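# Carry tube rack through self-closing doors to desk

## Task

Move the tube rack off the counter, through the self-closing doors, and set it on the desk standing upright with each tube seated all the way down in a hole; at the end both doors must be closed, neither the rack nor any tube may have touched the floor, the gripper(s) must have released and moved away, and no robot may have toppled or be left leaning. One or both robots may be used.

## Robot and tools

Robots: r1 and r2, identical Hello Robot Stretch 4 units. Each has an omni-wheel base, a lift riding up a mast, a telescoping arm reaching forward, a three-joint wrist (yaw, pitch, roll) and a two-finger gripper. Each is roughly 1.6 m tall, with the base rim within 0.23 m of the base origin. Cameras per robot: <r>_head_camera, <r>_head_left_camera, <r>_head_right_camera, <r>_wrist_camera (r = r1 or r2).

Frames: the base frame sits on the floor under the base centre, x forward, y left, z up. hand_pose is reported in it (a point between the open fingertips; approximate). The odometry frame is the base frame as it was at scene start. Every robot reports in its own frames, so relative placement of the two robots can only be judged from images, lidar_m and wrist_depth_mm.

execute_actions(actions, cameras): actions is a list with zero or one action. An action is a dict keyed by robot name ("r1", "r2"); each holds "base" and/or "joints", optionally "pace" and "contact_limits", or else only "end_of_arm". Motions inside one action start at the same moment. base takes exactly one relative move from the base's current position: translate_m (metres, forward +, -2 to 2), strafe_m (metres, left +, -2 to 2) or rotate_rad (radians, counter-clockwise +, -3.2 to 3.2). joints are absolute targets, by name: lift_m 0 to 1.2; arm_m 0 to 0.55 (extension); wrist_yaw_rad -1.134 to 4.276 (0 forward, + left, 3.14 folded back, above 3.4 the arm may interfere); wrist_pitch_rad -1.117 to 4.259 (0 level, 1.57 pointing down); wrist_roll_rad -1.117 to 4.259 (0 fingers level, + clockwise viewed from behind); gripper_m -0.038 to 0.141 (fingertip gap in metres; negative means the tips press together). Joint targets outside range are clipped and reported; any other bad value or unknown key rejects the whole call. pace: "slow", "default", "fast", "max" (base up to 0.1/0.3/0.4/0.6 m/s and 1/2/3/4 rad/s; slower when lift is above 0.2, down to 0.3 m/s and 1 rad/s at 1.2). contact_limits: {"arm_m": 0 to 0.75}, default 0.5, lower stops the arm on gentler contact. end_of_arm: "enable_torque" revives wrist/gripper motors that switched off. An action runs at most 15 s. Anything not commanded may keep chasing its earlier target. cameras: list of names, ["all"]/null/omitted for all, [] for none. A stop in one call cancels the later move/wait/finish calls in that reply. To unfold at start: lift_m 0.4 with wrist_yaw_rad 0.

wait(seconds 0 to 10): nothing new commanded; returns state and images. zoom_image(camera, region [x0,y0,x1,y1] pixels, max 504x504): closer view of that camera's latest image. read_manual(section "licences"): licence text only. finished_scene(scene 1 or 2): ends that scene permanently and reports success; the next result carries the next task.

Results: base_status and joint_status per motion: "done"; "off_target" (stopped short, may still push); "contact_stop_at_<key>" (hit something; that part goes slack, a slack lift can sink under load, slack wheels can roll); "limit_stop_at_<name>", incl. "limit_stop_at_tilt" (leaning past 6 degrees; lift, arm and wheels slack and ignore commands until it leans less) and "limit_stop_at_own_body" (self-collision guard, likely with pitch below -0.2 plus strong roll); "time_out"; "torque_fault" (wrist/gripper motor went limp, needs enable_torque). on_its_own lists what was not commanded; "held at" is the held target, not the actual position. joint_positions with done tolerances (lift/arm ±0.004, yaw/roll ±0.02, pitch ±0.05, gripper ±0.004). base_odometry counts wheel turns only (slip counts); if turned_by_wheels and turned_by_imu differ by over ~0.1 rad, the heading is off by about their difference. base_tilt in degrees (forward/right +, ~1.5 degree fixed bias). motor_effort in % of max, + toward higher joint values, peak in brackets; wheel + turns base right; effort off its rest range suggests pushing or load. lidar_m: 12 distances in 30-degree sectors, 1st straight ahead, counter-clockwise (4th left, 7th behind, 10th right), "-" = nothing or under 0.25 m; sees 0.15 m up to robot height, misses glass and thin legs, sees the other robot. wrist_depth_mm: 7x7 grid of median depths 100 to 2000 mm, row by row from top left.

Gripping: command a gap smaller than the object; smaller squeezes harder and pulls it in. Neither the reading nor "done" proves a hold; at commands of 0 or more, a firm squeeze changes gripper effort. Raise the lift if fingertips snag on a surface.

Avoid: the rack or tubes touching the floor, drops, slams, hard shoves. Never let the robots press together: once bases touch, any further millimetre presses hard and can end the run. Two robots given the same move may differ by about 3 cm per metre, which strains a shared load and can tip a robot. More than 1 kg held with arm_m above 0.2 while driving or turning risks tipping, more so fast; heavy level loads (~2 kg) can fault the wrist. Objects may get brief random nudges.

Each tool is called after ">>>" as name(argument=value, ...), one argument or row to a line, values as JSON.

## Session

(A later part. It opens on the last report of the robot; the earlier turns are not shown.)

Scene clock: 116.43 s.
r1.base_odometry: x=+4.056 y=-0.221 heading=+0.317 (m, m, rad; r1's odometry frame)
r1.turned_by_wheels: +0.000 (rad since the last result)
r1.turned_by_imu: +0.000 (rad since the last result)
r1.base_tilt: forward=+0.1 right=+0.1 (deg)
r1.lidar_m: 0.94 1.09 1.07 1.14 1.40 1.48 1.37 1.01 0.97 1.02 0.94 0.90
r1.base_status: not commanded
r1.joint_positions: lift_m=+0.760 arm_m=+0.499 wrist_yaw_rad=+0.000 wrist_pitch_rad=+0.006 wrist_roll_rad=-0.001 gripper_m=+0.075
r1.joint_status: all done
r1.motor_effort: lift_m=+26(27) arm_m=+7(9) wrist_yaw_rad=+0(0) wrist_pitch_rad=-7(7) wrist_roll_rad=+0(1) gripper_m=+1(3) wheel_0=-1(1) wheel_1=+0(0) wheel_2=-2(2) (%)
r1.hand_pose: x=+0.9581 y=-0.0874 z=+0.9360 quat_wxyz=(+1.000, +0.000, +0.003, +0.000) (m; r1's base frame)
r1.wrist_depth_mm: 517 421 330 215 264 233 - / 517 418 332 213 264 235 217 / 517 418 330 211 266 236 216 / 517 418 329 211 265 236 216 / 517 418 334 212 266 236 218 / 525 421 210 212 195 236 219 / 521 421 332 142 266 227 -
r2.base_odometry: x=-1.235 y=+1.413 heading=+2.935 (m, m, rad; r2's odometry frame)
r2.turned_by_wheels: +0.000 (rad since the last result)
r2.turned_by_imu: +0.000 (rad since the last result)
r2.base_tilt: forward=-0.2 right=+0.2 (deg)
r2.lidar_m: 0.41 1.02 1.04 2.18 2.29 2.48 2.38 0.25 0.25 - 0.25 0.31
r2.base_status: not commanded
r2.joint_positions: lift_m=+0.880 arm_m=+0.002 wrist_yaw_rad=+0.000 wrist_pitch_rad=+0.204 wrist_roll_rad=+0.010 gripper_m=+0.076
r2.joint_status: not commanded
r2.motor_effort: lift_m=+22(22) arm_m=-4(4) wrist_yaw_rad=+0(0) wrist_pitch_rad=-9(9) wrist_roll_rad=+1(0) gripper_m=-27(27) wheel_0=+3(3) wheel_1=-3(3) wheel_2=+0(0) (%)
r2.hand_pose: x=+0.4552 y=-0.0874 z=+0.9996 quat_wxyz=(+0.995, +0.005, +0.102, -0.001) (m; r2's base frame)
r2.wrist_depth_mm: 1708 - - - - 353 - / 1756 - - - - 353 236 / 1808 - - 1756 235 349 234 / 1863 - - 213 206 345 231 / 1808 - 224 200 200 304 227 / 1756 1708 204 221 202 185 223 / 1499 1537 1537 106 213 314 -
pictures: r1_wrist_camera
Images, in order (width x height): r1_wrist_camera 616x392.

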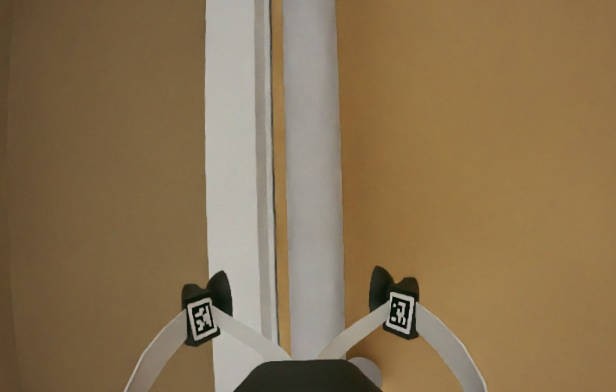

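>>> execute_actions(
  actions=[
    {"r1":{"joints":{"gripper_m":-0.02}}},
  ],
  cameras=[],
)

>>> execute_actions(
  actions=[
    {"r1":{"base":{"strafe_m":0.04},"joints":{"arm_m":0.38},"pace":"slow"}},
  ],
  cameras=["r1_wrist_camera"],
)

Scene clock: 118.50 s.
r1.base_odometry: x=+4.056 y=-0.221 heading=+0.317 (m, m, rad; r1's odometry frame)
r1.turned_by_wheels: -0.001 (rad since the last result)
r1.turned_by_imu: -0.001 (rad since the last result)
r1.base_tilt: forward=+0.2 right=+0.3 (deg)
r1.lidar_m: 0.90 1.08 1.07 1.12 1.40 1.51 1.36 1.01 0.98 1.04 0.95 0.90
r1.base_status: not commanded
r1.joint_positions: lift_m=+0.760 arm_m=+0.499 wrist_yaw_rad=-0.001 wrist_pitch_rad=+0.006 wrist_roll_rad=-0.001 gripper_m=-0.019
r1.joint_status: all done
r1.motor_effort: lift_m=+26(26) arm_m=+7(7) wrist_yaw_rad=+5(17) wrist_pitch_rad=-6(6) wrist_roll_rad=+1(1) gripper_m=-21(22) wheel_0=-5(6) wheel_1=-3(3) wheel_2=-3(3) (%)
r1.hand_pose: x=+0.9581 y=-0.0878 z=+0.9360 quat_wxyz=(+1.000, +0.000, +0.003, -0.001) (m; r1's base frame)
r1.wrist_depth_mm: 512 418 329 202 250 221 - / 512 415 327 202 250 222 207 / 508 413 329 199 251 224 208 / 512 413 330 198 251 224 208 / 512 418 330 198 252 224 208 / 517 421 198 198 184 220 208 / 508 389 324 195 247 213 -
r2.base_odometry: x=-1.235 y=+1.413 heading=+2.935 (m, m, rad; r2's odometry frame)
r2.turned_by_wheels: +0.000 (rad since the last result)
r2.turned_by_imu: +0.000 (rad since the last result)
r2.base_tilt: forward=-0.1 right=+0.2 (deg)
r2.lidar_m: 0.41 1.02 1.02 2.20 2.29 2.50 2.40 0.26 0.25 - 0.25 0.32
r2.base_status: not commanded
r2.joint_positions: lift_m=+0.880 arm_m=+0.002 wrist_yaw_rad=+0.000 wrist_pitch_rad=+0.204 wrist_roll_rad=+0.010 gripper_m=+0.076
r2.joint_status: not commanded
r2.motor_effort: lift_m=+22(22) arm_m=-4(4) wrist_yaw_rad=+0(2) wrist_pitch_rad=-9(9) wrist_roll_rad=+0(0) gripper_m=-28(25) wheel_0=+3(3) wheel_1=-3(3) wheel_2=+0(0) (%)
r2.hand_pose: x=+0.4552 y=-0.0874 z=+0.9996 quat_wxyz=(+0.995, +0.005, +0.102, -0.001) (m; r2's base frame)
r2.wrist_depth_mm: 1708 - - - - 351 - / 1708 - - - - 353 236 / 1808 - - 1756 235 349 234 / 1808 - - 213 205 345 232 / 1863 - 224 201 199 306 228 / 1756 1708 204 222 202 185 224 / 1537 1537 1537 106 213 315 -
pictures: none
No camera images: the call's "cameras" was empty. Leave "cameras" out to get every camera's image.

Scene clock: 120.97 s.
r1.base_odometry: x=+4.044 y=-0.183 heading=+0.317 (m, m, rad; r1's odometry frame)
r1.turned_by_wheels: +0.000 (rad since the last result)
r1.turned_by_imu: -0.001 (rad since the last result)
r1.base_tilt: forward=+0.1 right=+0.4 (deg)
r1.lidar_m: 0.81 1.10 1.06 1.09 1.37 1.52 1.35 1.04 1.01 1.08 0.90 0.84
r1.base_status: done
r1.joint_positions: lift_m=+0.760 arm_m=+0.381 wrist_yaw_rad=+0.006 wrist_pitch_rad=+0.006 wrist_roll_rad=-0.001 gripper_m=-0.019
r1.joint_status: all done
r1.on_its_own: wrist_yaw_rad is at rest, and its effort (-16) is outside its rest range (-13 to +13)
r1.motor_effort: lift_m=+26(26) arm_m=-8(9) wrist_yaw_rad=-16(31) wrist_pitch_rad=-7(7) wrist_roll_rad=+1(1) gripper_m=-22(21) wheel_0=+2(14) wheel_1=+2(6) wheel_2=+2(7) (%)
r1.hand_pose: x=+0.8413 y=-0.0858 z=+0.9360 quat_wxyz=(+1.000, +0.000, +0.003, +0.003) (m; r1's base frame)
r1.wrist_depth_mm: 723 621 517 197 252 230 - / 715 627 512 196 252 232 219 / 707 621 512 196 253 232 218 / 715 621 517 196 252 233 219 / 723 621 517 196 252 232 219 / 715 627 191 195 181 232 220 / 707 151 508 192 250 224 -
r2.base_odometry: x=-1.235 y=+1.413 heading=+2.935 (m, m, rad; r2's odometry frame)
r2.turned_by_wheels: +0.000 (rad since the last result)
r2.turned_by_imu: +0.000 (rad since the last result)
r2.base_tilt: forward=-0.1 right=+0.2 (deg)
r2.lidar_m: 0.42 1.01 1.01 2.19 2.29 2.52 2.37 0.25 0.25 - 0.25 0.28
r2.base_status: not commanded
r2.joint_positions: lift_m=+0.880 arm_m=+0.002 wrist_yaw_rad=+0.000 wrist_pitch_rad=+0.204 wrist_roll_rad=+0.010 gripper_m=+0.076
r2.joint_status: not commanded
r2.motor_effort: lift_m=+22(22) arm_m=-4(4) wrist_yaw_rad=+0(1) wrist_pitch_rad=-9(9) wrist_roll_rad=+0(0) gripper_m=-28(28) wheel_0=+3(3) wheel_1=-3(3) wheel_2=+0(0) (%)
r2.hand_pose: x=+0.4552 y=-0.0874 z=+0.9996 quat_wxyz=(+0.995, +0.005, +0.102, -0.001) (m; r2's base frame)
r2.wrist_depth_mm: 1756 - - - - 353 - / 1808 - - - - 353 235 / 1808 - - 1756 234 349 234 / 1808 - - 213 206 343 232 / 1808 - 224 201 199 306 227 / 1756 1661 204 222 202 185 224 / 1499 1537 1499 106 213 314 -
pictures: r1_wrist_camera
Images, in order (width x height): r1_wrist_camera 616x392.

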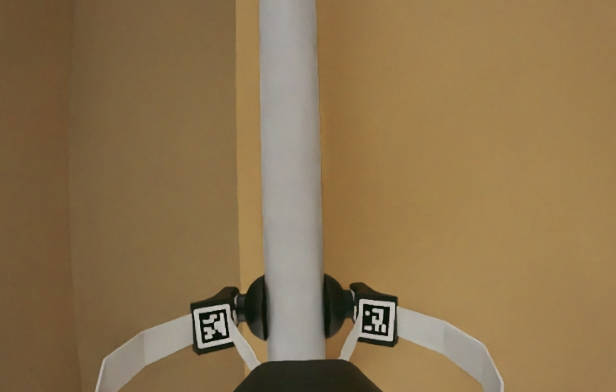

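>>> execute_actions(
  actions=[
    {"r1":{"base":{"strafe_m":0.045},"joints":{"arm_m":0.28},"pace":"slow"}},
  ],
  cameras=[],
)

>>> execute_actions(
  actions=[
    {"r1":{"base":{"translate_m":-0.3},"pace":"slow"}},
  ],
  cameras=["r1_wrist_camera","r1_head_camera"],
)

Scene clock: 123.57 s.
r1.base_odometry: x=+4.030 y=-0.140 heading=+0.316 (m, m, rad; r1's odometry frame)
r1.turned_by_wheels: -0.001 (rad since the last result)
r1.turned_by_imu: -0.002 (rad since the last result)
r1.base_tilt: forward=+0.2 right=+0.0 (deg)
r1.lidar_m: 0.68 1.07 1.00 1.06 1.35 1.61 1.38 1.08 1.04 1.11 0.91 0.77
r1.base_status: done
r1.joint_positions: lift_m=+0.760 arm_m=+0.281 wrist_yaw_rad=-0.006 wrist_pitch_rad=+0.007 wrist_roll_rad=-0.001 gripper_m=-0.019
r1.joint_status: all done
r1.on_its_own: wrist_yaw_rad is at rest, and its effort (+17) is outside its rest range (-13 to +13)
r1.motor_effort: lift_m=+26(26) arm_m=-7(8) wrist_yaw_rad=+17(32) wrist_pitch_rad=-8(8) wrist_roll_rad=+1(1) gripper_m=-19(20) wheel_0=-8(12) wheel_1=-1(11) wheel_2=-5(6) (%)
r1.hand_pose: x=+0.7402 y=-0.0891 z=+0.9359 quat_wxyz=(+1.000, +0.000, +0.003, -0.003) (m; r1's base frame)
r1.wrist_depth_mm: 750 768 647 192 257 242 - / 750 768 640 191 257 243 236 / 750 778 647 192 257 244 236 / 750 768 647 193 256 245 235 / 732 778 654 193 258 244 236 / 750 778 202 190 186 242 236 / 732 723 640 188 253 238 -
r2.base_odometry: x=-1.235 y=+1.413 heading=+2.935 (m, m, rad; r2's odometry frame)
r2.turned_by_wheels: +0.000 (rad since the last result)
r2.turned_by_imu: +0.000 (rad since the last result)
r2.base_tilt: forward=-0.1 right=+0.2 (deg)
r2.lidar_m: 0.42 1.01 1.03 2.19 2.30 2.54 2.39 0.26 0.25 - 0.25 0.31
r2.base_status: not commanded
r2.joint_positions: lift_m=+0.880 arm_m=+0.002 wrist_yaw_rad=+0.000 wrist_pitch_rad=+0.204 wrist_roll_rad=+0.010 gripper_m=+0.076
r2.joint_status: not commanded
r2.motor_effort: lift_m=+22(22) arm_m=-4(4) wrist_yaw_rad=+0(2) wrist_pitch_rad=-8(8) wrist_roll_rad=+0(0) gripper_m=-27(28) wheel_0=+3(3) wheel_1=-3(3) wheel_2=+0(0) (%)
r2.hand_pose: x=+0.4552 y=-0.0874 z=+0.9996 quat_wxyz=(+0.995, +0.005, +0.102, -0.001) (m; r2's base frame)
r2.wrist_depth_mm: 1756 - - - - 353 - / 1756 - - - - 351 235 / 1863 - - - 234 349 234 / 1808 - - 213 205 345 231 / 1863 - 224 200 200 306 228 / 1756 1661 204 223 202 185 224 / 1499 1537 1499 106 213 314 -
pictures: none
No camera images: the call's "cameras" was empty. Leave "cameras" out to get every camera's image.

Scene clock: 127.87 s.
r1.base_odometry: x=+3.745 y=-0.233 heading=+0.315 (m, m, rad; r1's odometry frame)
r1.turned_by_wheels: -0.001 (rad since the last result)
r1.turned_by_imu: -0.001 (rad since the last result)
r1.base_tilt: forward=+0.2 right=+0.1 (deg)
r1.lidar_m: 0.68 1.17 1.17 1.24 1.15 1.18 1.05 0.92 0.89 0.95 1.22 0.82
r1.base_status: done
r1.joint_positions: lift_m=+0.760 arm_m=+0.281 wrist_yaw_rad=-0.004 wrist_pitch_rad=+0.007 wrist_roll_rad=-0.001 gripper_m=-0.019
r1.joint_status: not commanded
r1.motor_effort: lift_m=+26(26) arm_m=-7(7) wrist_yaw_rad=+12(17) wrist_pitch_rad=-7(8) wrist_roll_rad=+2(0) gripper_m=-20(23) wheel_0=-8(8) wheel_1=-5(6) wheel_2=-1(7) (%)
r1.hand_pose: x=+0.7403 y=-0.0886 z=+0.9358 quat_wxyz=(+1.000, +0.000, +0.003, -0.002) (m; r1's base frame)
r1.wrist_depth_mm: 904 1078 260 187 276 285 294 / 904 1118 258 187 276 285 293 / 891 1060 258 186 274 285 293 / 891 1078 258 186 273 283 291 / 878 1078 256 187 273 283 291 / 878 1042 194 187 183 283 291 / 878 153 254 183 272 279 291
r2.base_odometry: x=-1.235 y=+1.413 heading=+2.935 (m, m, rad; r2's odometry frame)
r2.turned_by_wheels: +0.000 (rad since the last result)
r2.turned_by_imu: -0.001 (rad since the last result)
r2.base_tilt: forward=-0.1 right=+0.2 (deg)
r2.lidar_m: 0.40 1.01 1.00 2.19 2.29 2.52 2.39 0.26 0.25 - 0.25 0.32
r2.base_status: not commanded
r2.joint_positions: lift_m=+0.880 arm_m=+0.002 wrist_yaw_rad=+0.000 wrist_pitch_rad=+0.204 wrist_roll_rad=+0.010 gripper_m=+0.076
r2.joint_status: not commanded
r2.motor_effort: lift_m=+22(22) arm_m=-4(4) wrist_yaw_rad=+1(0) wrist_pitch_rad=-8(10) wrist_roll_rad=-1(0) gripper_m=-27(27) wheel_0=+3(3) wheel_1=-3(3) wheel_2=+0(0) (%)
r2.hand_pose: x=+0.4552 y=-0.0874 z=+0.9996 quat_wxyz=(+0.995, +0.005, +0.102, -0.001) (m; r2's base frame)
r2.wrist_depth_mm: 1756 - - - - 353 - / 1756 - - - - 351 235 / 1808 - - 1430 235 349 235 / 1863 - - 213 206 343 231 / 1863 - 225 201 199 304 228 / 1708 1661 204 222 202 185 224 / 1499 1537 1499 106 213 314 -
pictures: r1_head_camera, r1_wrist_camera
Images, in order (width x height): r1_head_camera 420x560, r1_wrist_camera 616x392.

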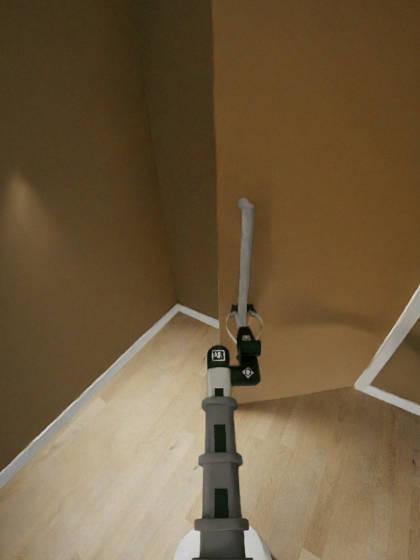

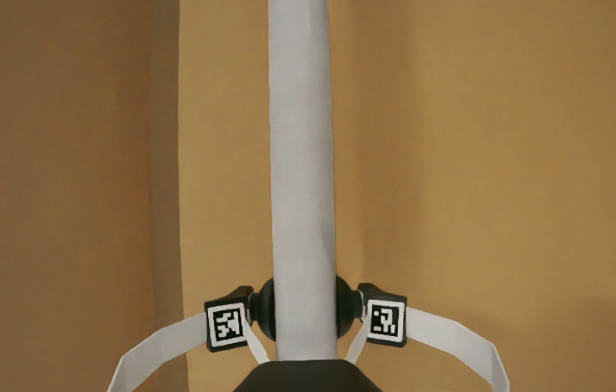

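>>> execute_actions(
  actions=[
    {"r1":{"base":{"strafe_m":-0.045},"joints":{"arm_m":0.23},"pace":"slow"}},
  ],
  cameras=[],
)

>>> execute_actions(
  actions=[
    {"r1":{"base":{"translate_m":-0.14},"pace":"slow"}},
  ],
  cameras=[],
)

Scene clock: 130.30 s.
r1.base_odometry: x=+3.758 y=-0.276 heading=+0.317 (m, m, rad; r1's odometry frame)
r1.turned_by_wheels: +0.002 (rad since the last result)
r1.turned_by_imu: +0.002 (rad since the last result)
r1.base_tilt: forward=+0.0 right=+0.4 (deg)
r1.lidar_m: 0.63 1.24 1.20 1.28 1.23 1.13 1.06 0.87 0.84 0.90 1.21 0.77
r1.base_status: done
r1.joint_positions: lift_m=+0.760 arm_m=+0.231 wrist_yaw_rad=+0.017 wrist_pitch_rad=+0.007 wrist_roll_rad=-0.001 gripper_m=-0.020
r1.joint_status: all done
r1.on_its_own: wrist_yaw_rad is at rest, and its effort (-49) is outside its rest range (-13 to +13)
r1.motor_effort: lift_m=+26(26) arm_m=-6(9) wrist_yaw_rad=-49(49) wrist_pitch_rad=-9(9) wrist_roll_rad=+1(0) gripper_m=-13(16) wheel_0=+15(16) wheel_1=+4(10) wheel_2=+7(10) (%)
r1.hand_pose: x=+0.6920 y=-0.0825 z=+0.9358 quat_wxyz=(+1.000, +0.000, +0.003, +0.009) (m; r1's base frame)
r1.wrist_depth_mm: 931 1042 252 265 274 287 297 / 931 1042 252 263 274 285 294 / 931 1042 251 265 274 283 294 / 917 1025 252 264 273 285 294 / 931 1025 251 263 272 283 294 / 904 1025 183 183 271 285 293 / 917 167 185 178 268 283 294
r2.base_odometry: x=-1.235 y=+1.413 heading=+2.935 (m, m, rad; r2's odometry frame)
r2.turned_by_wheels: +0.000 (rad since the last result)
r2.turned_by_imu: +0.000 (rad since the last result)
r2.base_tilt: forward=-0.1 right=+0.2 (deg)
r2.lidar_m: 0.41 1.02 1.02 2.20 2.28 2.50 2.37 0.26 0.25 - 0.25 0.31
r2.base_status: not commanded
r2.joint_positions: lift_m=+0.880 arm_m=+0.002 wrist_yaw_rad=+0.000 wrist_pitch_rad=+0.204 wrist_roll_rad=+0.010 gripper_m=+0.076
r2.joint_status: not commanded
r2.motor_effort: lift_m=+22(22) arm_m=-4(4) wrist_yaw_rad=+2(0) wrist_pitch_rad=-9(9) wrist_roll_rad=+1(0) gripper_m=-26(27) wheel_0=+2(2) wheel_1=-3(3) wheel_2=+0(0) (%)
r2.hand_pose: x=+0.4552 y=-0.0874 z=+0.9996 quat_wxyz=(+0.995, +0.005, +0.102, -0.001) (m; r2's base frame)
r2.wrist_depth_mm: 1756 - - - - 353 - / 1756 - - - - 351 235 / 1756 - - 1464 234 349 234 / 1863 - - 213 205 343 232 / 1808 - 224 200 198 304 227 / 1756 1708 204 222 202 185 223 / 1499 1499 1499 106 213 314 -
pictures: none
No camera images: the call's "cameras" was empty. Leave "cameras" out to get every camera's image.

Scene clock: 133.00 s.
r1.base_odometry: x=+3.626 y=-0.320 heading=+0.314 (m, m, rad; r1's odometry frame)
r1.turned_by_wheels: -0.003 (rad since the last result)
r1.turned_by_imu: -0.003 (rad since the last result)
r1.base_tilt: forward=+0.2 right=+0.3 (deg)
r1.lidar_m: 0.63 1.31 1.27 1.24 1.19 0.92 0.91 0.82 0.77 0.82 1.17 0.77
r1.base_status: done
r1.joint_positions: lift_m=+0.760 arm_m=+0.231 wrist_yaw_rad=-0.015 wrist_pitch_rad=+0.007 wrist_roll_rad=-0.001 gripper_m=-0.019
r1.joint_status: not commanded
r1.on_its_own: wrist_yaw_rad is at rest, and its effort (+43) is outside its rest range (-13 to +13)
r1.motor_effort: lift_m=+26(26) arm_m=-7(6) wrist_yaw_rad=+43(48) wrist_pitch_rad=-9(9) wrist_roll_rad=+1(1) gripper_m=-22(17) wheel_0=-18(17) wheel_1=-8(7) wheel_2=-7(15) (%)
r1.hand_pose: x=+0.6892 y=-0.0917 z=+0.9357 quat_wxyz=(+1.000, +0.000, +0.003, -0.007) (m; r1's base frame)
r1.wrist_depth_mm: 1042 1182 231 174 285 325 364 / 1042 1182 232 173 283 324 359 / 1042 1160 230 172 283 322 357 / 1025 1160 231 171 282 319 359 / 1008 1182 231 171 281 319 357 / 1025 1205 220 172 178 317 355 / 991 1160 223 169 277 160 357
r2.base_odometry: x=-1.235 y=+1.413 heading=+2.935 (m, m, rad; r2's odometry frame)
r2.turned_by_wheels: +0.000 (rad since the last result)
r2.turned_by_imu: +0.000 (rad since the last result)
r2.base_tilt: forward=-0.1 right=+0.2 (deg)
r2.lidar_m: 0.40 1.00 1.02 2.20 2.33 2.53 2.37 0.27 0.25 - 0.25 0.30
r2.base_status: not commanded
r2.joint_positions: lift_m=+0.880 arm_m=+0.002 wrist_yaw_rad=+0.000 wrist_pitch_rad=+0.204 wrist_roll_rad=+0.010 gripper_m=+0.076
r2.joint_status: not commanded
r2.motor_effort: lift_m=+22(22) arm_m=-4(4) wrist_yaw_rad=+1(1) wrist_pitch_rad=-9(9) wrist_roll_rad=+0(1) gripper_m=-26(28) wheel_0=+3(2) wheel_1=-3(3) wheel_2=+0(0) (%)
r2.hand_pose: x=+0.4552 y=-0.0874 z=+0.9996 quat_wxyz=(+0.995, +0.005, +0.102, -0.001) (m; r2's base frame)
r2.wrist_depth_mm: 1756 - - - - 355 - / 1756 - - - - 353 236 / 1808 - - 1336 235 347 234 / 1808 - - 213 205 343 232 / 1808 - 224 200 198 306 227 / 1708 1661 204 221 202 185 223 / 1499 1537 1464 106 212 315 -
pictures: none
No camera images: the call's "cameras" was empty. Leave "cameras" out to get every camera's image.

>>> execute_actions(
  actions=[
    {"r1":{"base":{"strafe_m":-0.09},"joints":{"arm_m":0.13},"pace":"slow"}},
  ],
  cameras=[],
)

>>> execute_actions(
  actions=[
    {"r1":{"base":{"strafe_m":-0.12},"joints":{"arm_m":0.005},"pace":"slow"}},
  ],
  cameras=["r1_head_left_camera","r1_wrist_camera","r2_head_camera"],
)

Scene clock: 135.60 s.
r1.base_odometry: x=+3.653 y=-0.405 heading=+0.315 (m, m, rad; r1's odometry frame)
r1.turned_by_wheels: +0.001 (rad since the last result)
r1.turned_by_imu: +0.000 (rad since the last result)
r1.base_tilt: forward=+0.1 right=+0.2 (deg)
r1.lidar_m: 0.52 1.42 1.36 1.27 1.28 0.97 1.00 0.74 0.68 0.75 1.02 0.69
r1.base_status: done
r1.joint_positions: lift_m=+0.760 arm_m=+0.131 wrist_yaw_rad=+0.004 wrist_pitch_rad=+0.006 wrist_roll_rad=-0.001 gripper_m=-0.020
r1.joint_status: all done
r1.motor_effort: lift_m=+26(26) arm_m=-7(11) wrist_yaw_rad=-11(42) wrist_pitch_rad=-8(10) wrist_roll_rad=+1(2) gripper_m=-8(22) wheel_0=+6(15) wheel_1=+0(11) wheel_2=+0(8) (%)
r1.hand_pose: x=+0.5910 y=-0.0863 z=+0.9359 quat_wxyz=(+1.000, +0.000, +0.003, +0.002) (m; r1's base frame)
r1.wrist_depth_mm: 1138 209 224 163 301 357 427 / 1138 209 224 163 298 357 424 / 1118 208 224 162 297 353 424 / 1118 209 223 161 297 349 421 / 1118 208 222 162 293 353 421 / 1118 207 186 162 287 351 410 / 1118 196 220 159 281 349 413
r2.base_odometry: x=-1.235 y=+1.413 heading=+2.935 (m, m, rad; r2's odometry frame)
r2.turned_by_wheels: +0.000 (rad since the last result)
r2.turned_by_imu: +0.000 (rad since the last result)
r2.base_tilt: forward=-0.1 right=+0.2 (deg)
r2.lidar_m: 0.43 1.00 1.03 2.19 2.29 2.50 2.37 0.27 0.25 - 0.25 0.29
r2.base_status: not commanded
r2.joint_positions: lift_m=+0.880 arm_m=+0.002 wrist_yaw_rad=+0.000 wrist_pitch_rad=+0.204 wrist_roll_rad=+0.010 gripper_m=+0.076
r2.joint_status: not commanded
r2.motor_effort: lift_m=+22(22) arm_m=-4(4) wrist_yaw_rad=+2(0) wrist_pitch_rad=-9(9) wrist_roll_rad=+0(0) gripper_m=-28(27) wheel_0=+3(3) wheel_1=-3(3) wheel_2=+0(0) (%)
r2.hand_pose: x=+0.4552 y=-0.0874 z=+0.9996 quat_wxyz=(+0.995, +0.005, +0.102, -0.001) (m; r2's base frame)
r2.wrist_depth_mm: 1756 - - - - 353 - / 1808 - - - - 353 235 / 1863 - - 1464 234 349 234 / 1863 - - 213 205 343 232 / 1863 - 224 200 199 304 227 / 1756 1708 204 221 203 185 223 / 1499 1499 1537 106 213 314 -
pictures: none
No camera images: the call's "cameras" was empty. Leave "cameras" out to get every camera's image.

Scene clock: 138.13 s.
r1.base_odometry: x=+3.690 y=-0.519 heading=+0.316 (m, m, rad; r1's odometry frame)
r1.turned_by_wheels: +0.001 (rad since the last result)
r1.turned_by_imu: +0.001 (rad since the last result)
r1.base_tilt: forward=-0.1 right=+0.3 (deg)
r1.lidar_m: 0.36 1.50 1.44 1.39 1.39 1.01 0.85 0.63 0.59 0.65 0.92 0.58
r1.base_status: done
r1.joint_positions: lift_m=+0.760 arm_m=+0.006 wrist_yaw_rad=+0.003 wrist_pitch_rad=+0.007 wrist_roll_rad=-0.001 gripper_m=-0.020
r1.joint_status: all done
r1.motor_effort: lift_m=+26(26) arm_m=-7(8) wrist_yaw_rad=-10(39) wrist_pitch_rad=-9(10) wrist_roll_rad=+1(0) gripper_m=-11(9) wheel_0=+6(17) wheel_1=+0(6) wheel_2=+1(2) (%)
r1.hand_pose: x=+0.4659 y=-0.0864 z=+0.9357 quat_wxyz=(+1.000, +0.000, +0.004, +0.002) (m; r1's base frame)
r1.wrist_depth_mm: 158 175 202 141 325 466 732 / 159 176 203 141 322 455 715 / 160 175 203 140 319 452 683 / 159 175 202 140 320 445 676 / 158 174 202 140 315 445 676 / 158 173 182 140 304 439 676 / 162 163 193 138 293 445 683
r2.base_odometry: x=-1.235 y=+1.413 heading=+2.935 (m, m, rad; r2's odometry frame)
r2.turned_by_wheels: +0.000 (rad since the last result)
r2.turned_by_imu: +0.000 (rad since the last result)
r2.base_tilt: forward=-0.1 right=+0.2 (deg)
r2.lidar_m: 0.42 1.02 1.00 2.20 2.28 2.52 2.38 0.27 0.25 - 0.25 0.30
r2.base_status: not commanded
r2.joint_positions: lift_m=+0.880 arm_m=+0.002 wrist_yaw_rad=+0.000 wrist_pitch_rad=+0.204 wrist_roll_rad=+0.010 gripper_m=+0.076
r2.joint_status: not commanded
r2.motor_effort: lift_m=+22(22) arm_m=-4(4) wrist_yaw_rad=+1(1) wrist_pitch_rad=-8(9) wrist_roll_rad=+0(0) gripper_m=-26(26) wheel_0=+3(3) wheel_1=-3(3) wheel_2=+0(0) (%)
r2.hand_pose: x=+0.4552 y=-0.0874 z=+0.9996 quat_wxyz=(+0.995, +0.005, +0.102, -0.001) (m; r2's base frame)
r2.wrist_depth_mm: 1708 - - - - 355 - / 1756 - - - - 353 235 / 1808 - - 1708 235 349 235 / 1863 - - 212 205 343 232 / 1863 - 224 200 199 306 227 / 1708 1708 204 222 202 185 223 / 1499 1537 1499 106 213 314 -
pictures: r1_head_left_camera, r1_wrist_camera, r2_head_camera
Images, in order (width x height): r1_head_left_camera 420x672, r1_wrist_camera 616x392, r2_head_camera 420x560.

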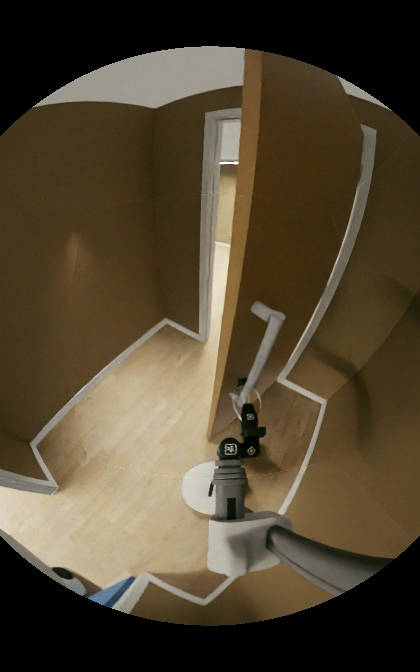

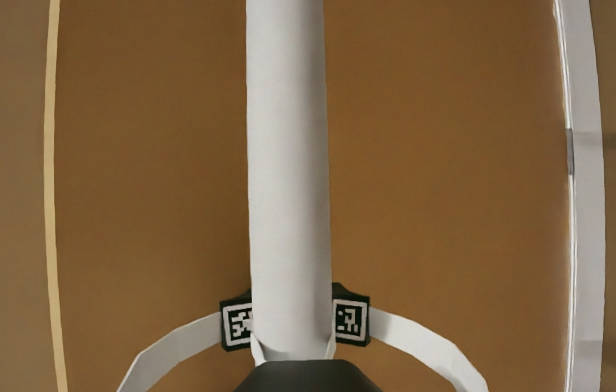

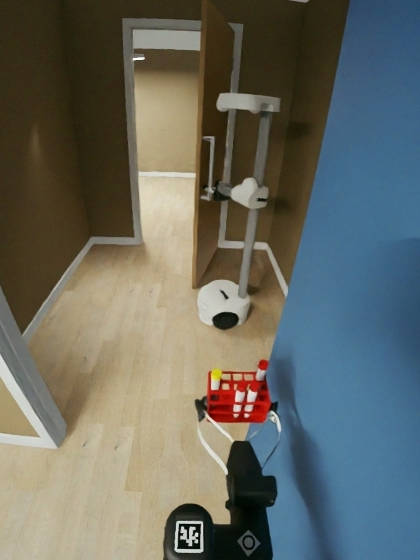

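>>> execute_actions(
  actions=[
    {"r1":{"base":{"translate_m":-0.05},"pace":"slow"},"r2":{"base":{"strafe_m":0.4},"pace":"slow"}},
  ],
  cameras=["r2_head_camera","r2_head_right_camera"],
)

Scene clock: 143.87 s.
r1.base_odometry: x=+3.643 y=-0.535 heading=+0.314 (m, m, rad; r1's odometry frame)
r1.turned_by_wheels: -0.001 (rad since the last result)
r1.turned_by_imu: -0.009 (rad since the last result)
r1.base_tilt: forward=+0.1 right=+0.1 (deg)
r1.lidar_m: 0.39 1.55 1.48 1.37 1.38 0.96 0.82 0.57 0.56 0.62 0.89 0.41
r1.base_status: done
r1.joint_positions: lift_m=+0.760 arm_m=+0.006 wrist_yaw_rad=-0.009 wrist_pitch_rad=+0.007 wrist_roll_rad=-0.001 gripper_m=-0.019
r1.joint_status: not commanded
r1.on_its_own: wrist_yaw_rad is at rest, and its effort (+27) is outside its rest range (-13 to +13)
r1.motor_effort: lift_m=+26(26) arm_m=-7(7) wrist_yaw_rad=+27(33) wrist_pitch_rad=-9(9) wrist_roll_rad=+2(2) gripper_m=-19(19) wheel_0=-17(17) wheel_1=-4(7) wheel_2=+2(8) (%)
r1.hand_pose: x=+0.4647 y=-0.0902 z=+0.9358 quat_wxyz=(+1.000, +0.000, +0.003, -0.005) (m; r1's base frame)
r1.wrist_depth_mm: 1336 182 216 167 368 580 820 / 1308 182 215 167 362 569 809 / 1308 181 215 165 357 559 809 / 1336 181 214 165 355 544 809 / 1336 181 213 165 353 544 809 / 1308 180 200 165 180 549 820 / 1308 177 172 162 336 442 820
r2.base_odometry: x=-1.317 y=+1.022 heading=+2.935 (m, m, rad; r2's odometry frame)
r2.turned_by_wheels: +0.000 (rad since the last result)
r2.turned_by_imu: -0.001 (rad since the last result)
r2.base_tilt: forward=-0.1 right=+0.2 (deg)
r2.lidar_m: 0.42 0.77 1.03 1.77 1.87 2.53 2.40 2.50 - 0.25 0.28 0.44
r2.base_status: done
r2.joint_positions: lift_m=+0.880 arm_m=+0.002 wrist_yaw_rad=+0.000 wrist_pitch_rad=+0.204 wrist_roll_rad=+0.010 gripper_m=+0.076
r2.joint_status: not commanded
r2.motor_effort: lift_m=+22(22) arm_m=-4(4) wrist_yaw_rad=+0(1) wrist_pitch_rad=-8(9) wrist_roll_rad=+0(0) gripper_m=-28(27) wheel_0=-1(11) wheel_1=+0(4) wheel_2=+3(3) (%)
r2.hand_pose: x=+0.4552 y=-0.0874 z=+0.9996 quat_wxyz=(+0.995, +0.005, +0.102, -0.001) (m; r2's base frame)
r2.wrist_depth_mm: 512 1808 - - - - 1708 / 521 1863 - - - - 1618 / 544 1863 - - 236 - 1576 / 549 1863 - 213 206 - 1661 / 549 1708 224 200 198 1863 1618 / 564 634 204 221 202 185 1618 / 580 1499 1499 106 213 1537 1537
pictures: r2_head_camera, r2_head_right_camera
Images, in order (width x height): r2_head_camera 420x560, r2_head_right_camera 420x672.

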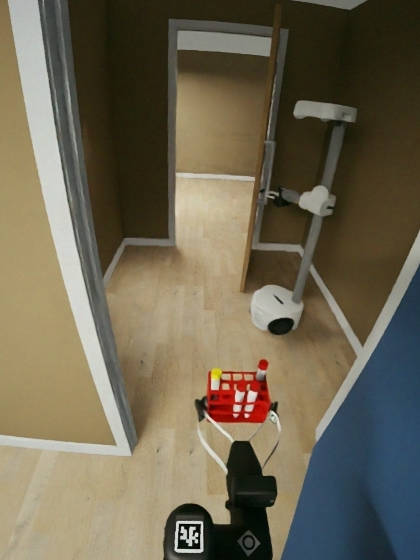

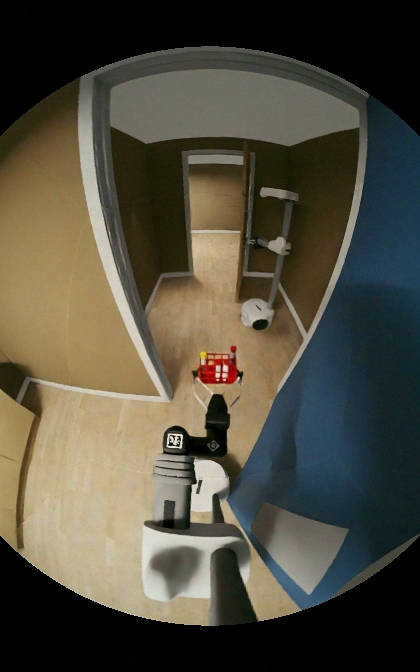

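>>> execute_actions(
  actions=[
    {"r1":{"base":{"strafe_m":-0.06},"pace":"slow"},"r2":{"base":{"strafe_m":0.08},"pace":"slow"}},
  ],
  cameras=[],
)

>>> execute_actions(
  actions=[
    {"r2":{"base":{"translate_m":0.5},"pace":"default"}},
  ],
  cameras=["r2_head_left_camera","r2_head_right_camera"],
)

Scene clock: 147.43 s.
r1.base_odometry: x=+3.662 y=-0.592 heading=+0.314 (m, m, rad; r1's odometry frame)
r1.turned_by_wheels: +0.000 (rad since the last result)
r1.turned_by_imu: -0.001 (rad since the last result)
r1.base_tilt: forward=+0.1 right=+0.2 (deg)
r1.lidar_m: 0.36 1.59 1.53 1.43 1.47 0.99 0.73 0.54 0.51 0.55 0.80 0.58
r1.base_status: done
r1.joint_positions: lift_m=+0.760 arm_m=+0.006 wrist_yaw_rad=+0.003 wrist_pitch_rad=+0.007 wrist_roll_rad=-0.001 gripper_m=-0.020
r1.joint_status: not commanded
r1.motor_effort: lift_m=+26(26) arm_m=-4(7) wrist_yaw_rad=-9(31) wrist_pitch_rad=-8(8) wrist_roll_rad=+2(1) gripper_m=-10(21) wheel_0=+6(13) wheel_1=-1(8) wheel_2=-2(3) (%)
r1.hand_pose: x=+0.4655 y=-0.0865 z=+0.9359 quat_wxyz=(+1.000, +0.000, +0.003, +0.002) (m; r1's base frame)
r1.wrist_depth_mm: 145 167 200 137 362 597 788 / 143 168 199 136 355 580 798 / 144 168 198 136 353 564 798 / 143 168 198 135 345 559 788 / 143 167 198 136 345 559 798 / 145 166 181 135 327 554 788 / 142 151 189 134 312 554 788
r2.base_odometry: x=-1.333 y=+0.944 heading=+2.935 (m, m, rad; r2's odometry frame)
r2.turned_by_wheels: +0.000 (rad since the last result)
r2.turned_by_imu: -0.001 (rad since the last result)
r2.base_tilt: forward=-0.1 right=+0.2 (deg)
r2.lidar_m: 0.43 0.76 1.03 1.70 1.79 2.51 2.38 2.48 - 0.25 0.33 0.42
r2.base_status: done
r2.joint_positions: lift_m=+0.880 arm_m=+0.002 wrist_yaw_rad=+0.000 wrist_pitch_rad=+0.204 wrist_roll_rad=+0.010 gripper_m=+0.076
r2.joint_status: not commanded
r2.motor_effort: lift_m=+22(22) arm_m=-4(4) wrist_yaw_rad=+0(2) wrist_pitch_rad=-9(9) wrist_roll_rad=+1(1) gripper_m=-27(29) wheel_0=-2(2) wheel_1=+0(6) wheel_2=+2(4) (%)
r2.hand_pose: x=+0.4552 y=-0.0874 z=+0.9996 quat_wxyz=(+0.995, +0.005, +0.102, -0.001) (m; r2's base frame)
r2.wrist_depth_mm: 455 1661 - - - - 1863 / 473 1618 - - - - 1756 / 488 1756 - - 234 1708 1756 / 508 1708 - 212 206 - 1756 / 535 603 225 201 198 - 1708 / 559 549 204 222 202 185 1708 / 591 634 1499 106 213 1537 1576
pictures: none
No camera images: the call's "cameras" was empty. Leave "cameras" out to get every camera's image.

Scene clock: 150.60 s.
r1.base_odometry: x=+3.662 y=-0.592 heading=+0.314 (m, m, rad; r1's odometry frame)
r1.turned_by_wheels: +0.000 (rad since the last result)
r1.turned_by_imu: -0.001 (rad since the last result)
r1.base_tilt: forward=+0.2 right=+0.2 (deg)
r1.lidar_m: 0.36 1.60 1.54 1.43 1.10 0.98 0.74 0.55 0.51 0.56 0.81 0.59
r1.base_status: not commanded
r1.joint_positions: lift_m=+0.760 arm_m=+0.006 wrist_yaw_rad=+0.003 wrist_pitch_rad=+0.007 wrist_roll_rad=-0.001 gripper_m=-0.020
r1.joint_status: not commanded
r1.motor_effort: lift_m=+26(26) arm_m=-5(4) wrist_yaw_rad=-9(10) wrist_pitch_rad=-8(8) wrist_roll_rad=+1(2) gripper_m=-10(11) wheel_0=+6(6) wheel_1=-1(1) wheel_2=-2(2) (%)
r1.hand_pose: x=+0.4655 y=-0.0865 z=+0.9359 quat_wxyz=(+1.000, +0.000, +0.003, +0.002) (m; r1's base frame)
r1.wrist_depth_mm: 145 168 200 136 362 597 788 / 144 167 200 136 357 580 788 / 144 168 199 136 351 564 798 / 143 167 198 136 349 554 788 / 143 167 197 136 347 559 788 / 145 166 182 136 329 554 788 / 142 152 189 134 312 559 788
r2.base_odometry: x=-1.823 y=+1.046 heading=+2.935 (m, m, rad; r2's odometry frame)
r2.turned_by_wheels: +0.000 (rad since the last result)
r2.turned_by_imu: -0.002 (rad since the last result)
r2.base_tilt: forward=-0.1 right=+0.1 (deg)
r2.lidar_m: 0.40 0.33 0.32 0.82 1.78 2.44 0.25 - 0.25 0.25 0.60 0.43
r2.base_status: done
r2.joint_positions: lift_m=+0.880 arm_m=+0.002 wrist_yaw_rad=+0.000 wrist_pitch_rad=+0.204 wrist_roll_rad=+0.010 gripper_m=+0.076
r2.joint_status: not commanded
r2.motor_effort: lift_m=+22(22) arm_m=-4(4) wrist_yaw_rad=+0(0) wrist_pitch_rad=-9(8) wrist_roll_rad=+0(1) gripper_m=-27(28) wheel_0=+0(6) wheel_1=-3(7) wheel_2=+1(11) (%)
r2.hand_pose: x=+0.4551 y=-0.0874 z=+0.9996 quat_wxyz=(+0.995, +0.005, +0.102, -0.001) (m; r2's base frame)
r2.wrist_depth_mm: 1160 1618 - - - - 1808 / 1160 1708 - - - - 1756 / 1182 1756 - - 235 - 1042 / 1205 1708 - 213 206 - 1537 / 1182 1708 224 200 199 - 1537 / 1205 1430 204 223 202 185 1499 / 1205 1499 1499 106 213 1281 1537
pictures: r2_head_left_camera, r2_head_right_camera
Images, in order (width x height): r2_head_left_camera 420x672, r2_head_right_camera 420x672.

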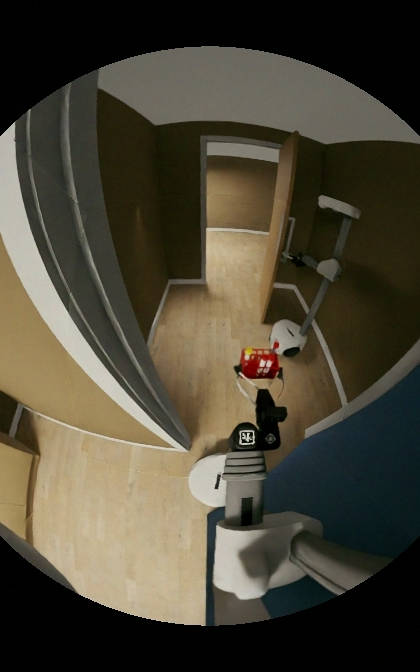

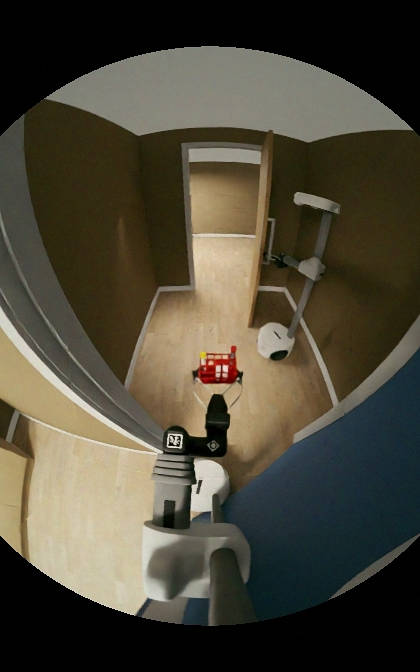

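>>> execute_actions(
  actions=[
    {"r2":{"base":{"strafe_m":-0.05},"pace":"slow"}},
  ],
  cameras=[],
)

>>> execute_actions(
  actions=[
    {"r2":{"base":{"translate_m":0.5},"pace":"slow"}},
  ],
  cameras=["r2_head_camera","r2_head_right_camera","r1_head_left_camera"],
)

Scene clock: 152.47 s.
r1.base_odometry: x=+3.662 y=-0.592 heading=+0.314 (m, m, rad; r1's odometry frame)
r1.turned_by_wheels: +0.000 (rad since the last result)
r1.turned_by_imu: -0.001 (rad since the last result)
r1.base_tilt: forward=-0.1 right=+0.3 (deg)
r1.lidar_m: 0.36 1.60 1.53 1.43 1.06 0.99 0.75 0.54 0.53 0.56 0.80 0.61
r1.base_status: not commanded
r1.joint_positions: lift_m=+0.760 arm_m=+0.006 wrist_yaw_rad=+0.003 wrist_pitch_rad=+0.007 wrist_roll_rad=-0.001 gripper_m=-0.020
r1.joint_status: not commanded
r1.motor_effort: lift_m=+26(26) arm_m=-4(5) wrist_yaw_rad=-10(9) wrist_pitch_rad=-7(8) wrist_roll_rad=+1(1) gripper_m=-9(11) wheel_0=+6(6) wheel_1=-1(1) wheel_2=-2(2) (%)
r1.hand_pose: x=+0.4655 y=-0.0865 z=+0.9359 quat_wxyz=(+1.000, +0.000, +0.003, +0.002) (m; r1's base frame)
r1.wrist_depth_mm: 145 168 199 137 359 603 788 / 144 168 199 137 355 585 788 / 144 168 200 136 353 564 798 / 144 167 198 135 347 559 788 / 143 167 198 135 347 549 798 / 145 165 182 135 329 554 798 / 142 151 189 134 314 554 788
r2.base_odometry: x=-1.813 y=+1.095 heading=+2.935 (m, m, rad; r2's odometry frame)
r2.turned_by_wheels: +0.000 (rad since the last result)
r2.turned_by_imu: +0.000 (rad since the last result)
r2.base_tilt: forward=-0.1 right=+0.2 (deg)
r2.lidar_m: 0.42 0.38 0.35 0.84 1.84 2.54 0.25 - 0.25 0.26 0.54 0.41
r2.base_status: done
r2.joint_positions: lift_m=+0.880 arm_m=+0.002 wrist_yaw_rad=+0.000 wrist_pitch_rad=+0.204 wrist_roll_rad=+0.010 gripper_m=+0.076
r2.joint_status: not commanded
r2.motor_effort: lift_m=+22(22) arm_m=-4(4) wrist_yaw_rad=+2(1) wrist_pitch_rad=-8(9) wrist_roll_rad=+0(0) gripper_m=-27(28) wheel_0=+3(7) wheel_1=-2(9) wheel_2=+0(1) (%)
r2.hand_pose: x=+0.4551 y=-0.0874 z=+0.9996 quat_wxyz=(+0.995, +0.005, +0.102, -0.001) (m; r2's base frame)
r2.wrist_depth_mm: 1205 1756 - - - - 1756 / 1229 1808 - - - - 1708 / 1255 1863 - - 234 - 976 / 1255 1863 - 213 205 - 1464 / 1255 1756 225 199 199 - 1464 / 1255 1537 204 222 202 185 1537 / 1255 1464 1499 106 213 1255 1537
pictures: none
No camera images: the call's "cameras" was empty. Leave "cameras" out to get every camera's image.

Scene clock: 158.73 s.
r1.base_odometry: x=+3.662 y=-0.592 heading=+0.314 (m, m, rad; r1's odometry frame)
r1.turned_by_wheels: +0.000 (rad since the last result)
r1.turned_by_imu: -0.002 (rad since the last result)
r1.base_tilt: forward=+0.1 right=+0.2 (deg)
r1.lidar_m: 0.38 1.59 1.51 0.66 0.87 0.99 0.77 0.54 0.49 0.57 0.80 0.60
r1.base_status: not commanded
r1.joint_positions: lift_m=+0.760 arm_m=+0.006 wrist_yaw_rad=+0.003 wrist_pitch_rad=+0.007 wrist_roll_rad=-0.001 gripper_m=-0.020
r1.joint_status: not commanded
r1.motor_effort: lift_m=+26(26) arm_m=-5(5) wrist_yaw_rad=-9(9) wrist_pitch_rad=-8(7) wrist_roll_rad=+2(1) gripper_m=-9(8) wheel_0=+6(6) wheel_1=-1(1) wheel_2=-2(2) (%)
r1.hand_pose: x=+0.4655 y=-0.0865 z=+0.9359 quat_wxyz=(+1.000, +0.000, +0.003, +0.002) (m; r1's base frame)
r1.wrist_depth_mm: 145 168 200 137 362 603 788 / 144 168 200 136 353 580 798 / 144 168 199 136 351 564 798 / 143 167 198 135 349 554 788 / 143 167 196 136 349 549 788 / 145 166 182 136 329 554 778 / 142 152 189 134 314 559 778
r2.base_odometry: x=-2.302 y=+1.198 heading=+2.935 (m, m, rad; r2's odometry frame)
r2.turned_by_wheels: +0.000 (rad since the last result)
r2.turned_by_imu: -0.003 (rad since the last result)
r2.base_tilt: forward=-0.1 right=+0.2 (deg)
r2.lidar_m: 0.42 1.18 0.86 0.69 0.31 0.25 - 0.25 0.29 0.74 0.95 0.43
r2.base_status: done
r2.joint_positions: lift_m=+0.880 arm_m=+0.002 wrist_yaw_rad=+0.000 wrist_pitch_rad=+0.204 wrist_roll_rad=+0.010 gripper_m=+0.076
r2.joint_status: not commanded
r2.motor_effort: lift_m=+22(22) arm_m=-4(4) wrist_yaw_rad=+1(2) wrist_pitch_rad=-8(8) wrist_roll_rad=+1(0) gripper_m=-26(27) wheel_0=+3(9) wheel_1=+1(6) wheel_2=+0(5) (%)
r2.hand_pose: x=+0.4551 y=-0.0874 z=+0.9996 quat_wxyz=(+0.995, +0.005, +0.102, -0.001) (m; r2's base frame)
r2.wrist_depth_mm: 1229 1618 1708 - - 1098 1618 / 1255 1708 1708 - - 1160 1618 / 1281 1808 1756 - 232 1098 1537 / 1308 1808 1808 213 206 1863 1464 / 1281 1756 224 200 198 1921 1661 / 1281 1537 204 222 202 185 1576 / 1281 1537 1499 106 213 1576 1537
pictures: r1_head_left_camera, r2_head_camera, r2_head_right_camera
Images, in order (width x height): r1_head_left_camera 420x672, r2_head_camera 420x560, r2_head_right_camera 420x672.

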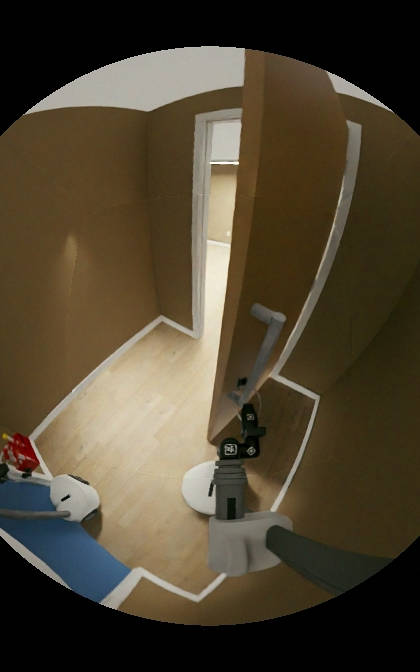

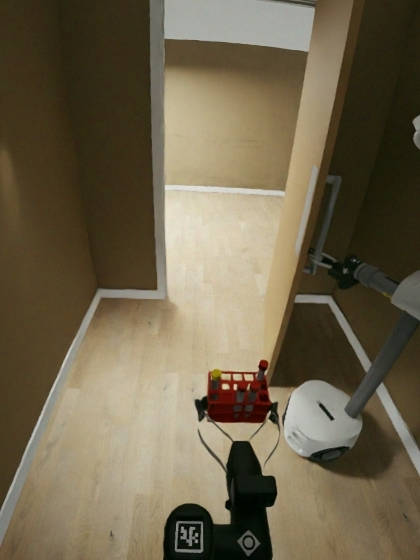

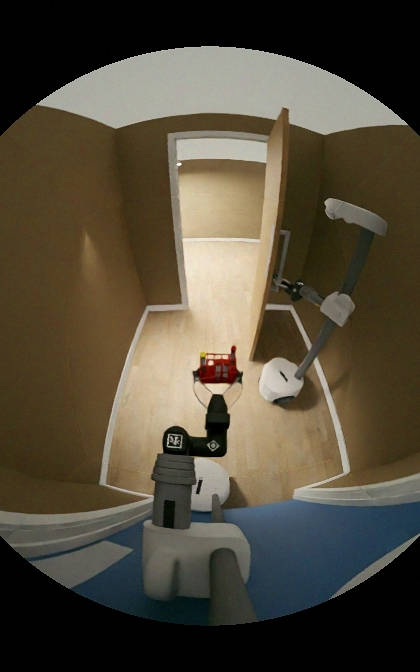

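>>> execute_actions(
  actions=[
    {"r2":{"base":{"translate_m":0.12},"pace":"slow"}},
  ],
  cameras=[],
)

>>> execute_actions(
  actions=[
    {"r2":{"base":{"translate_m":0.9},"pace":"default"}},
  ],
  cameras=["r2_head_camera","r2_head_left_camera","r1_head_left_camera"],
)

Scene clock: 161.73 s.
r1.base_odometry: x=+3.662 y=-0.592 heading=+0.314 (m, m, rad; r1's odometry frame)
r1.turned_by_wheels: +0.000 (rad since the last result)
r1.turned_by_imu: -0.001 (rad since the last result)
r1.base_tilt: forward=+0.0 right=+0.2 (deg)
r1.lidar_m: 0.37 1.58 1.52 0.60 0.81 0.99 0.74 0.55 0.52 0.54 0.81 0.61
r1.base_status: not commanded
r1.joint_positions: lift_m=+0.760 arm_m=+0.006 wrist_yaw_rad=+0.003 wrist_pitch_rad=+0.007 wrist_roll_rad=-0.001 gripper_m=-0.020
r1.joint_status: not commanded
r1.motor_effort: lift_m=+26(25) arm_m=-5(5) wrist_yaw_rad=-9(10) wrist_pitch_rad=-8(8) wrist_roll_rad=+1(0) gripper_m=-11(8) wheel_0=+6(6) wheel_1=-1(1) wheel_2=-2(2) (%)
r1.hand_pose: x=+0.4655 y=-0.0865 z=+0.9359 quat_wxyz=(+1.000, +0.000, +0.003, +0.002) (m; r1's base frame)
r1.wrist_depth_mm: 145 168 199 137 359 597 788 / 144 168 200 136 357 580 788 / 144 168 198 136 351 564 798 / 143 168 198 136 347 559 788 / 143 167 197 135 345 549 788 / 145 166 182 136 329 554 788 / 142 151 188 135 312 559 788
r2.base_odometry: x=-2.419 y=+1.222 heading=+2.935 (m, m, rad; r2's odometry frame)
r2.turned_by_wheels: +0.000 (rad since the last result)
r2.turned_by_imu: -0.001 (rad since the last result)
r2.base_tilt: forward=-0.2 right=+0.1 (deg)
r2.lidar_m: 0.42 1.20 0.85 0.81 0.38 0.35 0.32 0.36 0.46 0.95 0.82 0.43
r2.base_status: done
r2.joint_positions: lift_m=+0.880 arm_m=+0.002 wrist_yaw_rad=+0.000 wrist_pitch_rad=+0.204 wrist_roll_rad=+0.010 gripper_m=+0.076
r2.joint_status: not commanded
r2.motor_effort: lift_m=+22(22) arm_m=-4(4) wrist_yaw_rad=+0(0) wrist_pitch_rad=-9(9) wrist_roll_rad=+0(0) gripper_m=-29(25) wheel_0=+1(7) wheel_1=+1(4) wheel_2=-1(10) (%)
r2.hand_pose: x=+0.4551 y=-0.0874 z=+0.9996 quat_wxyz=(+0.995, +0.005, +0.102, -0.001) (m; r2's base frame)
r2.wrist_depth_mm: 1229 1576 1576 - - 904 1537 / 1255 1576 1618 - - 891 1618 / 1281 1708 1708 - 235 991 1618 / 1281 1708 1708 213 204 960 809 / 1281 1756 224 200 199 1756 1576 / 1281 1537 204 222 202 185 1618 / 1255 1537 1499 106 213 1464 1576
pictures: none
No camera images: the call's "cameras" was empty. Leave "cameras" out to get every camera's image.

Scene clock: 166.20 s.
r1.base_odometry: x=+3.662 y=-0.592 heading=+0.314 (m, m, rad; r1's odometry frame)
r1.turned_by_wheels: +0.000 (rad since the last result)
r1.turned_by_imu: -0.001 (rad since the last result)
r1.base_tilt: forward=+0.1 right=+0.0 (deg)
r1.lidar_m: 0.36 0.51 0.49 1.44 1.10 0.99 0.75 0.56 0.51 0.57 0.80 0.57
r1.base_status: not commanded
r1.joint_positions: lift_m=+0.760 arm_m=+0.006 wrist_yaw_rad=+0.003 wrist_pitch_rad=+0.007 wrist_roll_rad=-0.001 gripper_m=-0.020
r1.joint_status: not commanded
r1.motor_effort: lift_m=+26(26) arm_m=-5(4) wrist_yaw_rad=-9(9) wrist_pitch_rad=-8(8) wrist_roll_rad=+1(2) gripper_m=-8(10) wheel_0=+6(6) wheel_1=-1(1) wheel_2=-2(2) (%)
r1.hand_pose: x=+0.4655 y=-0.0865 z=+0.9359 quat_wxyz=(+1.000, +0.000, +0.003, +0.002) (m; r1's base frame)
r1.wrist_depth_mm: 145 167 199 137 362 597 788 / 144 168 200 137 357 580 798 / 144 168 199 136 351 564 788 / 143 168 198 135 347 559 788 / 143 167 197 135 345 554 778 / 145 166 181 136 329 559 788 / 142 151 189 134 314 559 788
r2.base_odometry: x=-3.300 y=+1.406 heading=+2.935 (m, m, rad; r2's odometry frame)
r2.turned_by_wheels: +0.000 (rad since the last result)
r2.turned_by_imu: -0.004 (rad since the last result)
r2.base_tilt: forward=-0.1 right=+0.2 (deg)
r2.lidar_m: 0.39 1.07 0.86 0.85 0.87 1.19 1.21 1.28 0.52 0.51 0.46 0.42
r2.base_status: done
r2.joint_positions: lift_m=+0.880 arm_m=+0.002 wrist_yaw_rad=+0.000 wrist_pitch_rad=+0.204 wrist_roll_rad=+0.010 gripper_m=+0.076
r2.joint_status: not commanded
r2.motor_effort: lift_m=+22(22) arm_m=-4(4) wrist_yaw_rad=+3(1) wrist_pitch_rad=-8(9) wrist_roll_rad=-1(0) gripper_m=-27(26) wheel_0=+1(7) wheel_1=+0(5) wheel_2=+1(12) (%)
r2.hand_pose: x=+0.4551 y=-0.0874 z=+0.9996 quat_wxyz=(+0.995, +0.005, +0.102, -0.001) (m; r2's base frame)
r2.wrist_depth_mm: 750 759 - - - - 809 / 778 778 - - - - 732 / 809 809 - - 234 - 723 / 842 854 - 213 205 - 707 / 878 891 224 201 199 - 683 / 917 904 204 222 202 185 661 / 960 960 1499 106 213 1098 661
pictures: r1_head_left_camera, r2_head_camera, r2_head_left_camera
Images, in order (width x height): r1_head_left_camera 420x672, r2_head_camera 420x560, r2_head_left_camera 420x672.

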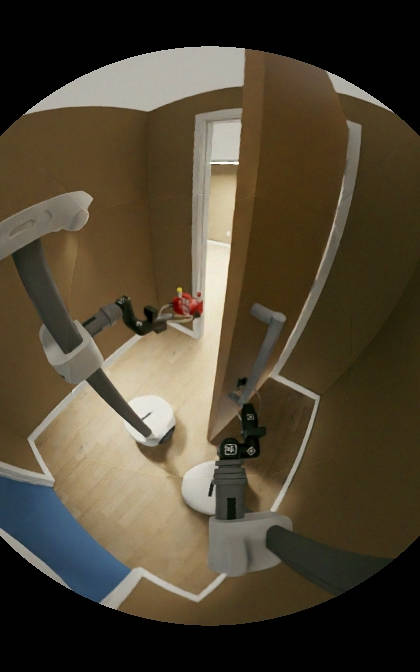

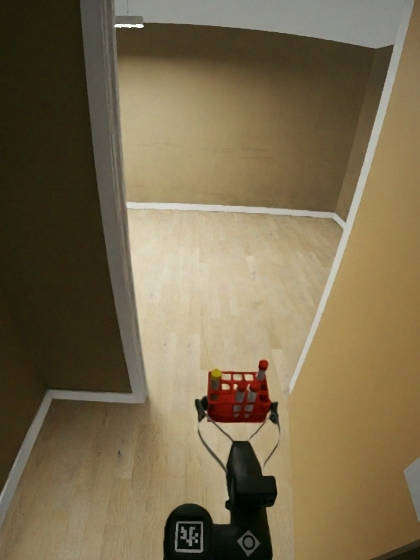

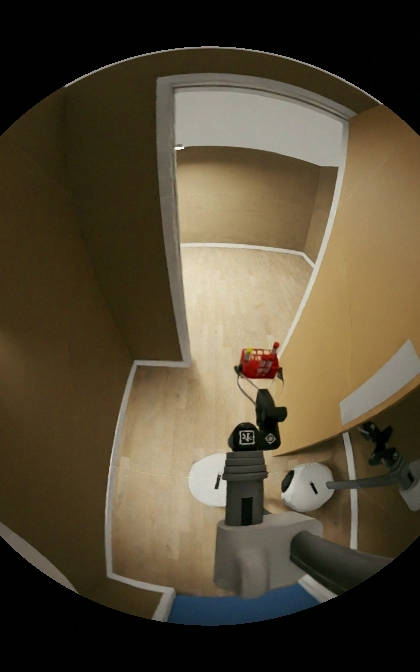

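>>> execute_actions(
  actions=[
    {"r2":{"base":{"translate_m":1.6},"pace":"fast"}},
  ],
  cameras=["r2_head_left_camera","r2_head_right_camera","r2_wrist_camera"],
)

Scene clock: 171.93 s.
r1.base_odometry: x=+3.662 y=-0.592 heading=+0.314 (m, m, rad; r1's odometry frame)
r1.turned_by_wheels: +0.000 (rad since the last result)
r1.turned_by_imu: -0.002 (rad since the last result)
r1.base_tilt: forward=+0.2 right=+0.3 (deg)
r1.lidar_m: 0.37 1.59 1.52 1.42 1.09 1.00 0.73 0.55 0.51 0.54 0.81 0.59
r1.base_status: not commanded
r1.joint_positions: lift_m=+0.760 arm_m=+0.006 wrist_yaw_rad=+0.003 wrist_pitch_rad=+0.007 wrist_roll_rad=-0.001 gripper_m=-0.020
r1.joint_status: not commanded
r1.motor_effort: lift_m=+26(25) arm_m=-5(5) wrist_yaw_rad=-9(9) wrist_pitch_rad=-8(9) wrist_roll_rad=+1(2) gripper_m=-10(9) wheel_0=+6(6) wheel_1=-1(1) wheel_2=-2(2) (%)
r1.hand_pose: x=+0.4655 y=-0.0865 z=+0.9359 quat_wxyz=(+1.000, +0.000, +0.003, +0.002) (m; r1's base frame)
r1.wrist_depth_mm: 145 168 200 137 359 597 788 / 143 168 200 137 357 580 788 / 143 168 199 136 351 569 788 / 144 167 199 135 347 559 788 / 143 167 198 135 349 554 788 / 145 166 182 136 329 554 778 / 143 152 189 134 312 554 798
r2.base_odometry: x=-4.866 y=+1.734 heading=+2.936 (m, m, rad; r2's odometry frame)
r2.turned_by_wheels: +0.000 (rad since the last result)
r2.turned_by_imu: -0.006 (rad since the last result)
r2.base_tilt: forward=-0.1 right=+0.2 (deg)
r2.lidar_m: 0.41 2.79 1.82 1.75 0.63 0.51 2.79 0.79 0.73 1.47 2.27 0.45
r2.base_status: done
r2.joint_positions: lift_m=+0.880 arm_m=+0.002 wrist_yaw_rad=+0.000 wrist_pitch_rad=+0.204 wrist_roll_rad=+0.010 gripper_m=+0.076
r2.joint_status: not commanded
r2.motor_effort: lift_m=+22(22) arm_m=-4(3) wrist_yaw_rad=+2(2) wrist_pitch_rad=-9(9) wrist_roll_rad=+0(0) gripper_m=-26(26) wheel_0=+0(8) wheel_1=+0(5) wheel_2=+2(11) (%)
r2.hand_pose: x=+0.4551 y=-0.0874 z=+0.9996 quat_wxyz=(+0.995, +0.005, +0.102, -0.001) (m; r2's base frame)
r2.wrist_depth_mm: - - - - - - - / - - - - - - - / - - - - 233 - - / - - - 213 205 - - / - - 224 200 199 - - / 1863 1708 204 222 202 185 - / 1499 1537 1499 106 213 1537 1576
pictures: r2_head_left_camera, r2_head_right_camera, r2_wrist_camera
Images, in order (width x height): r2_head_left_camera 420x672, r2_head_right_camera 420x672, r2_wrist_camera 616x392.

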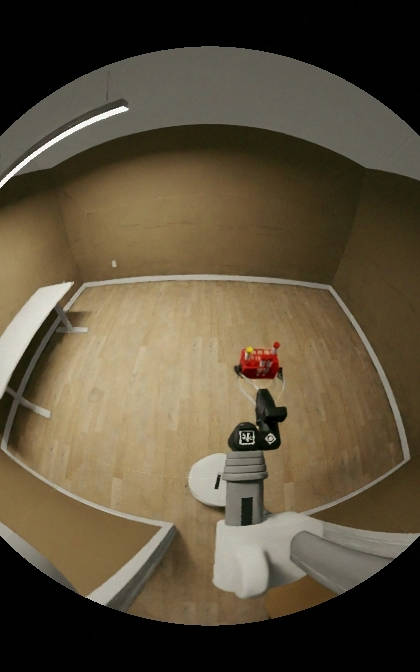

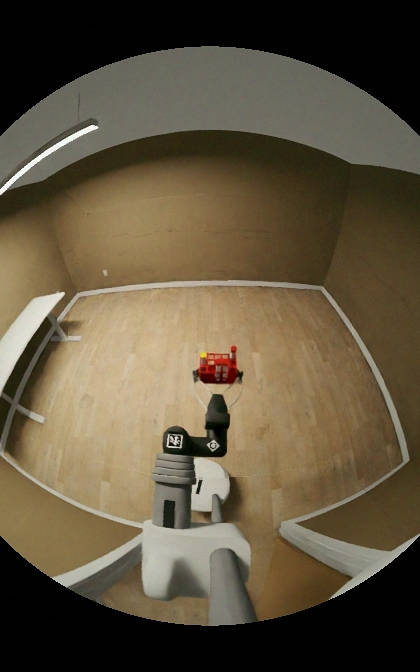

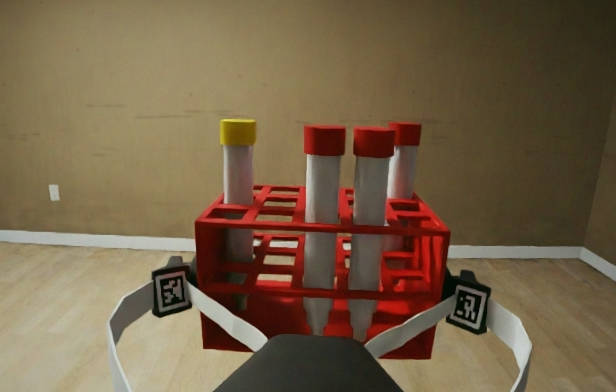

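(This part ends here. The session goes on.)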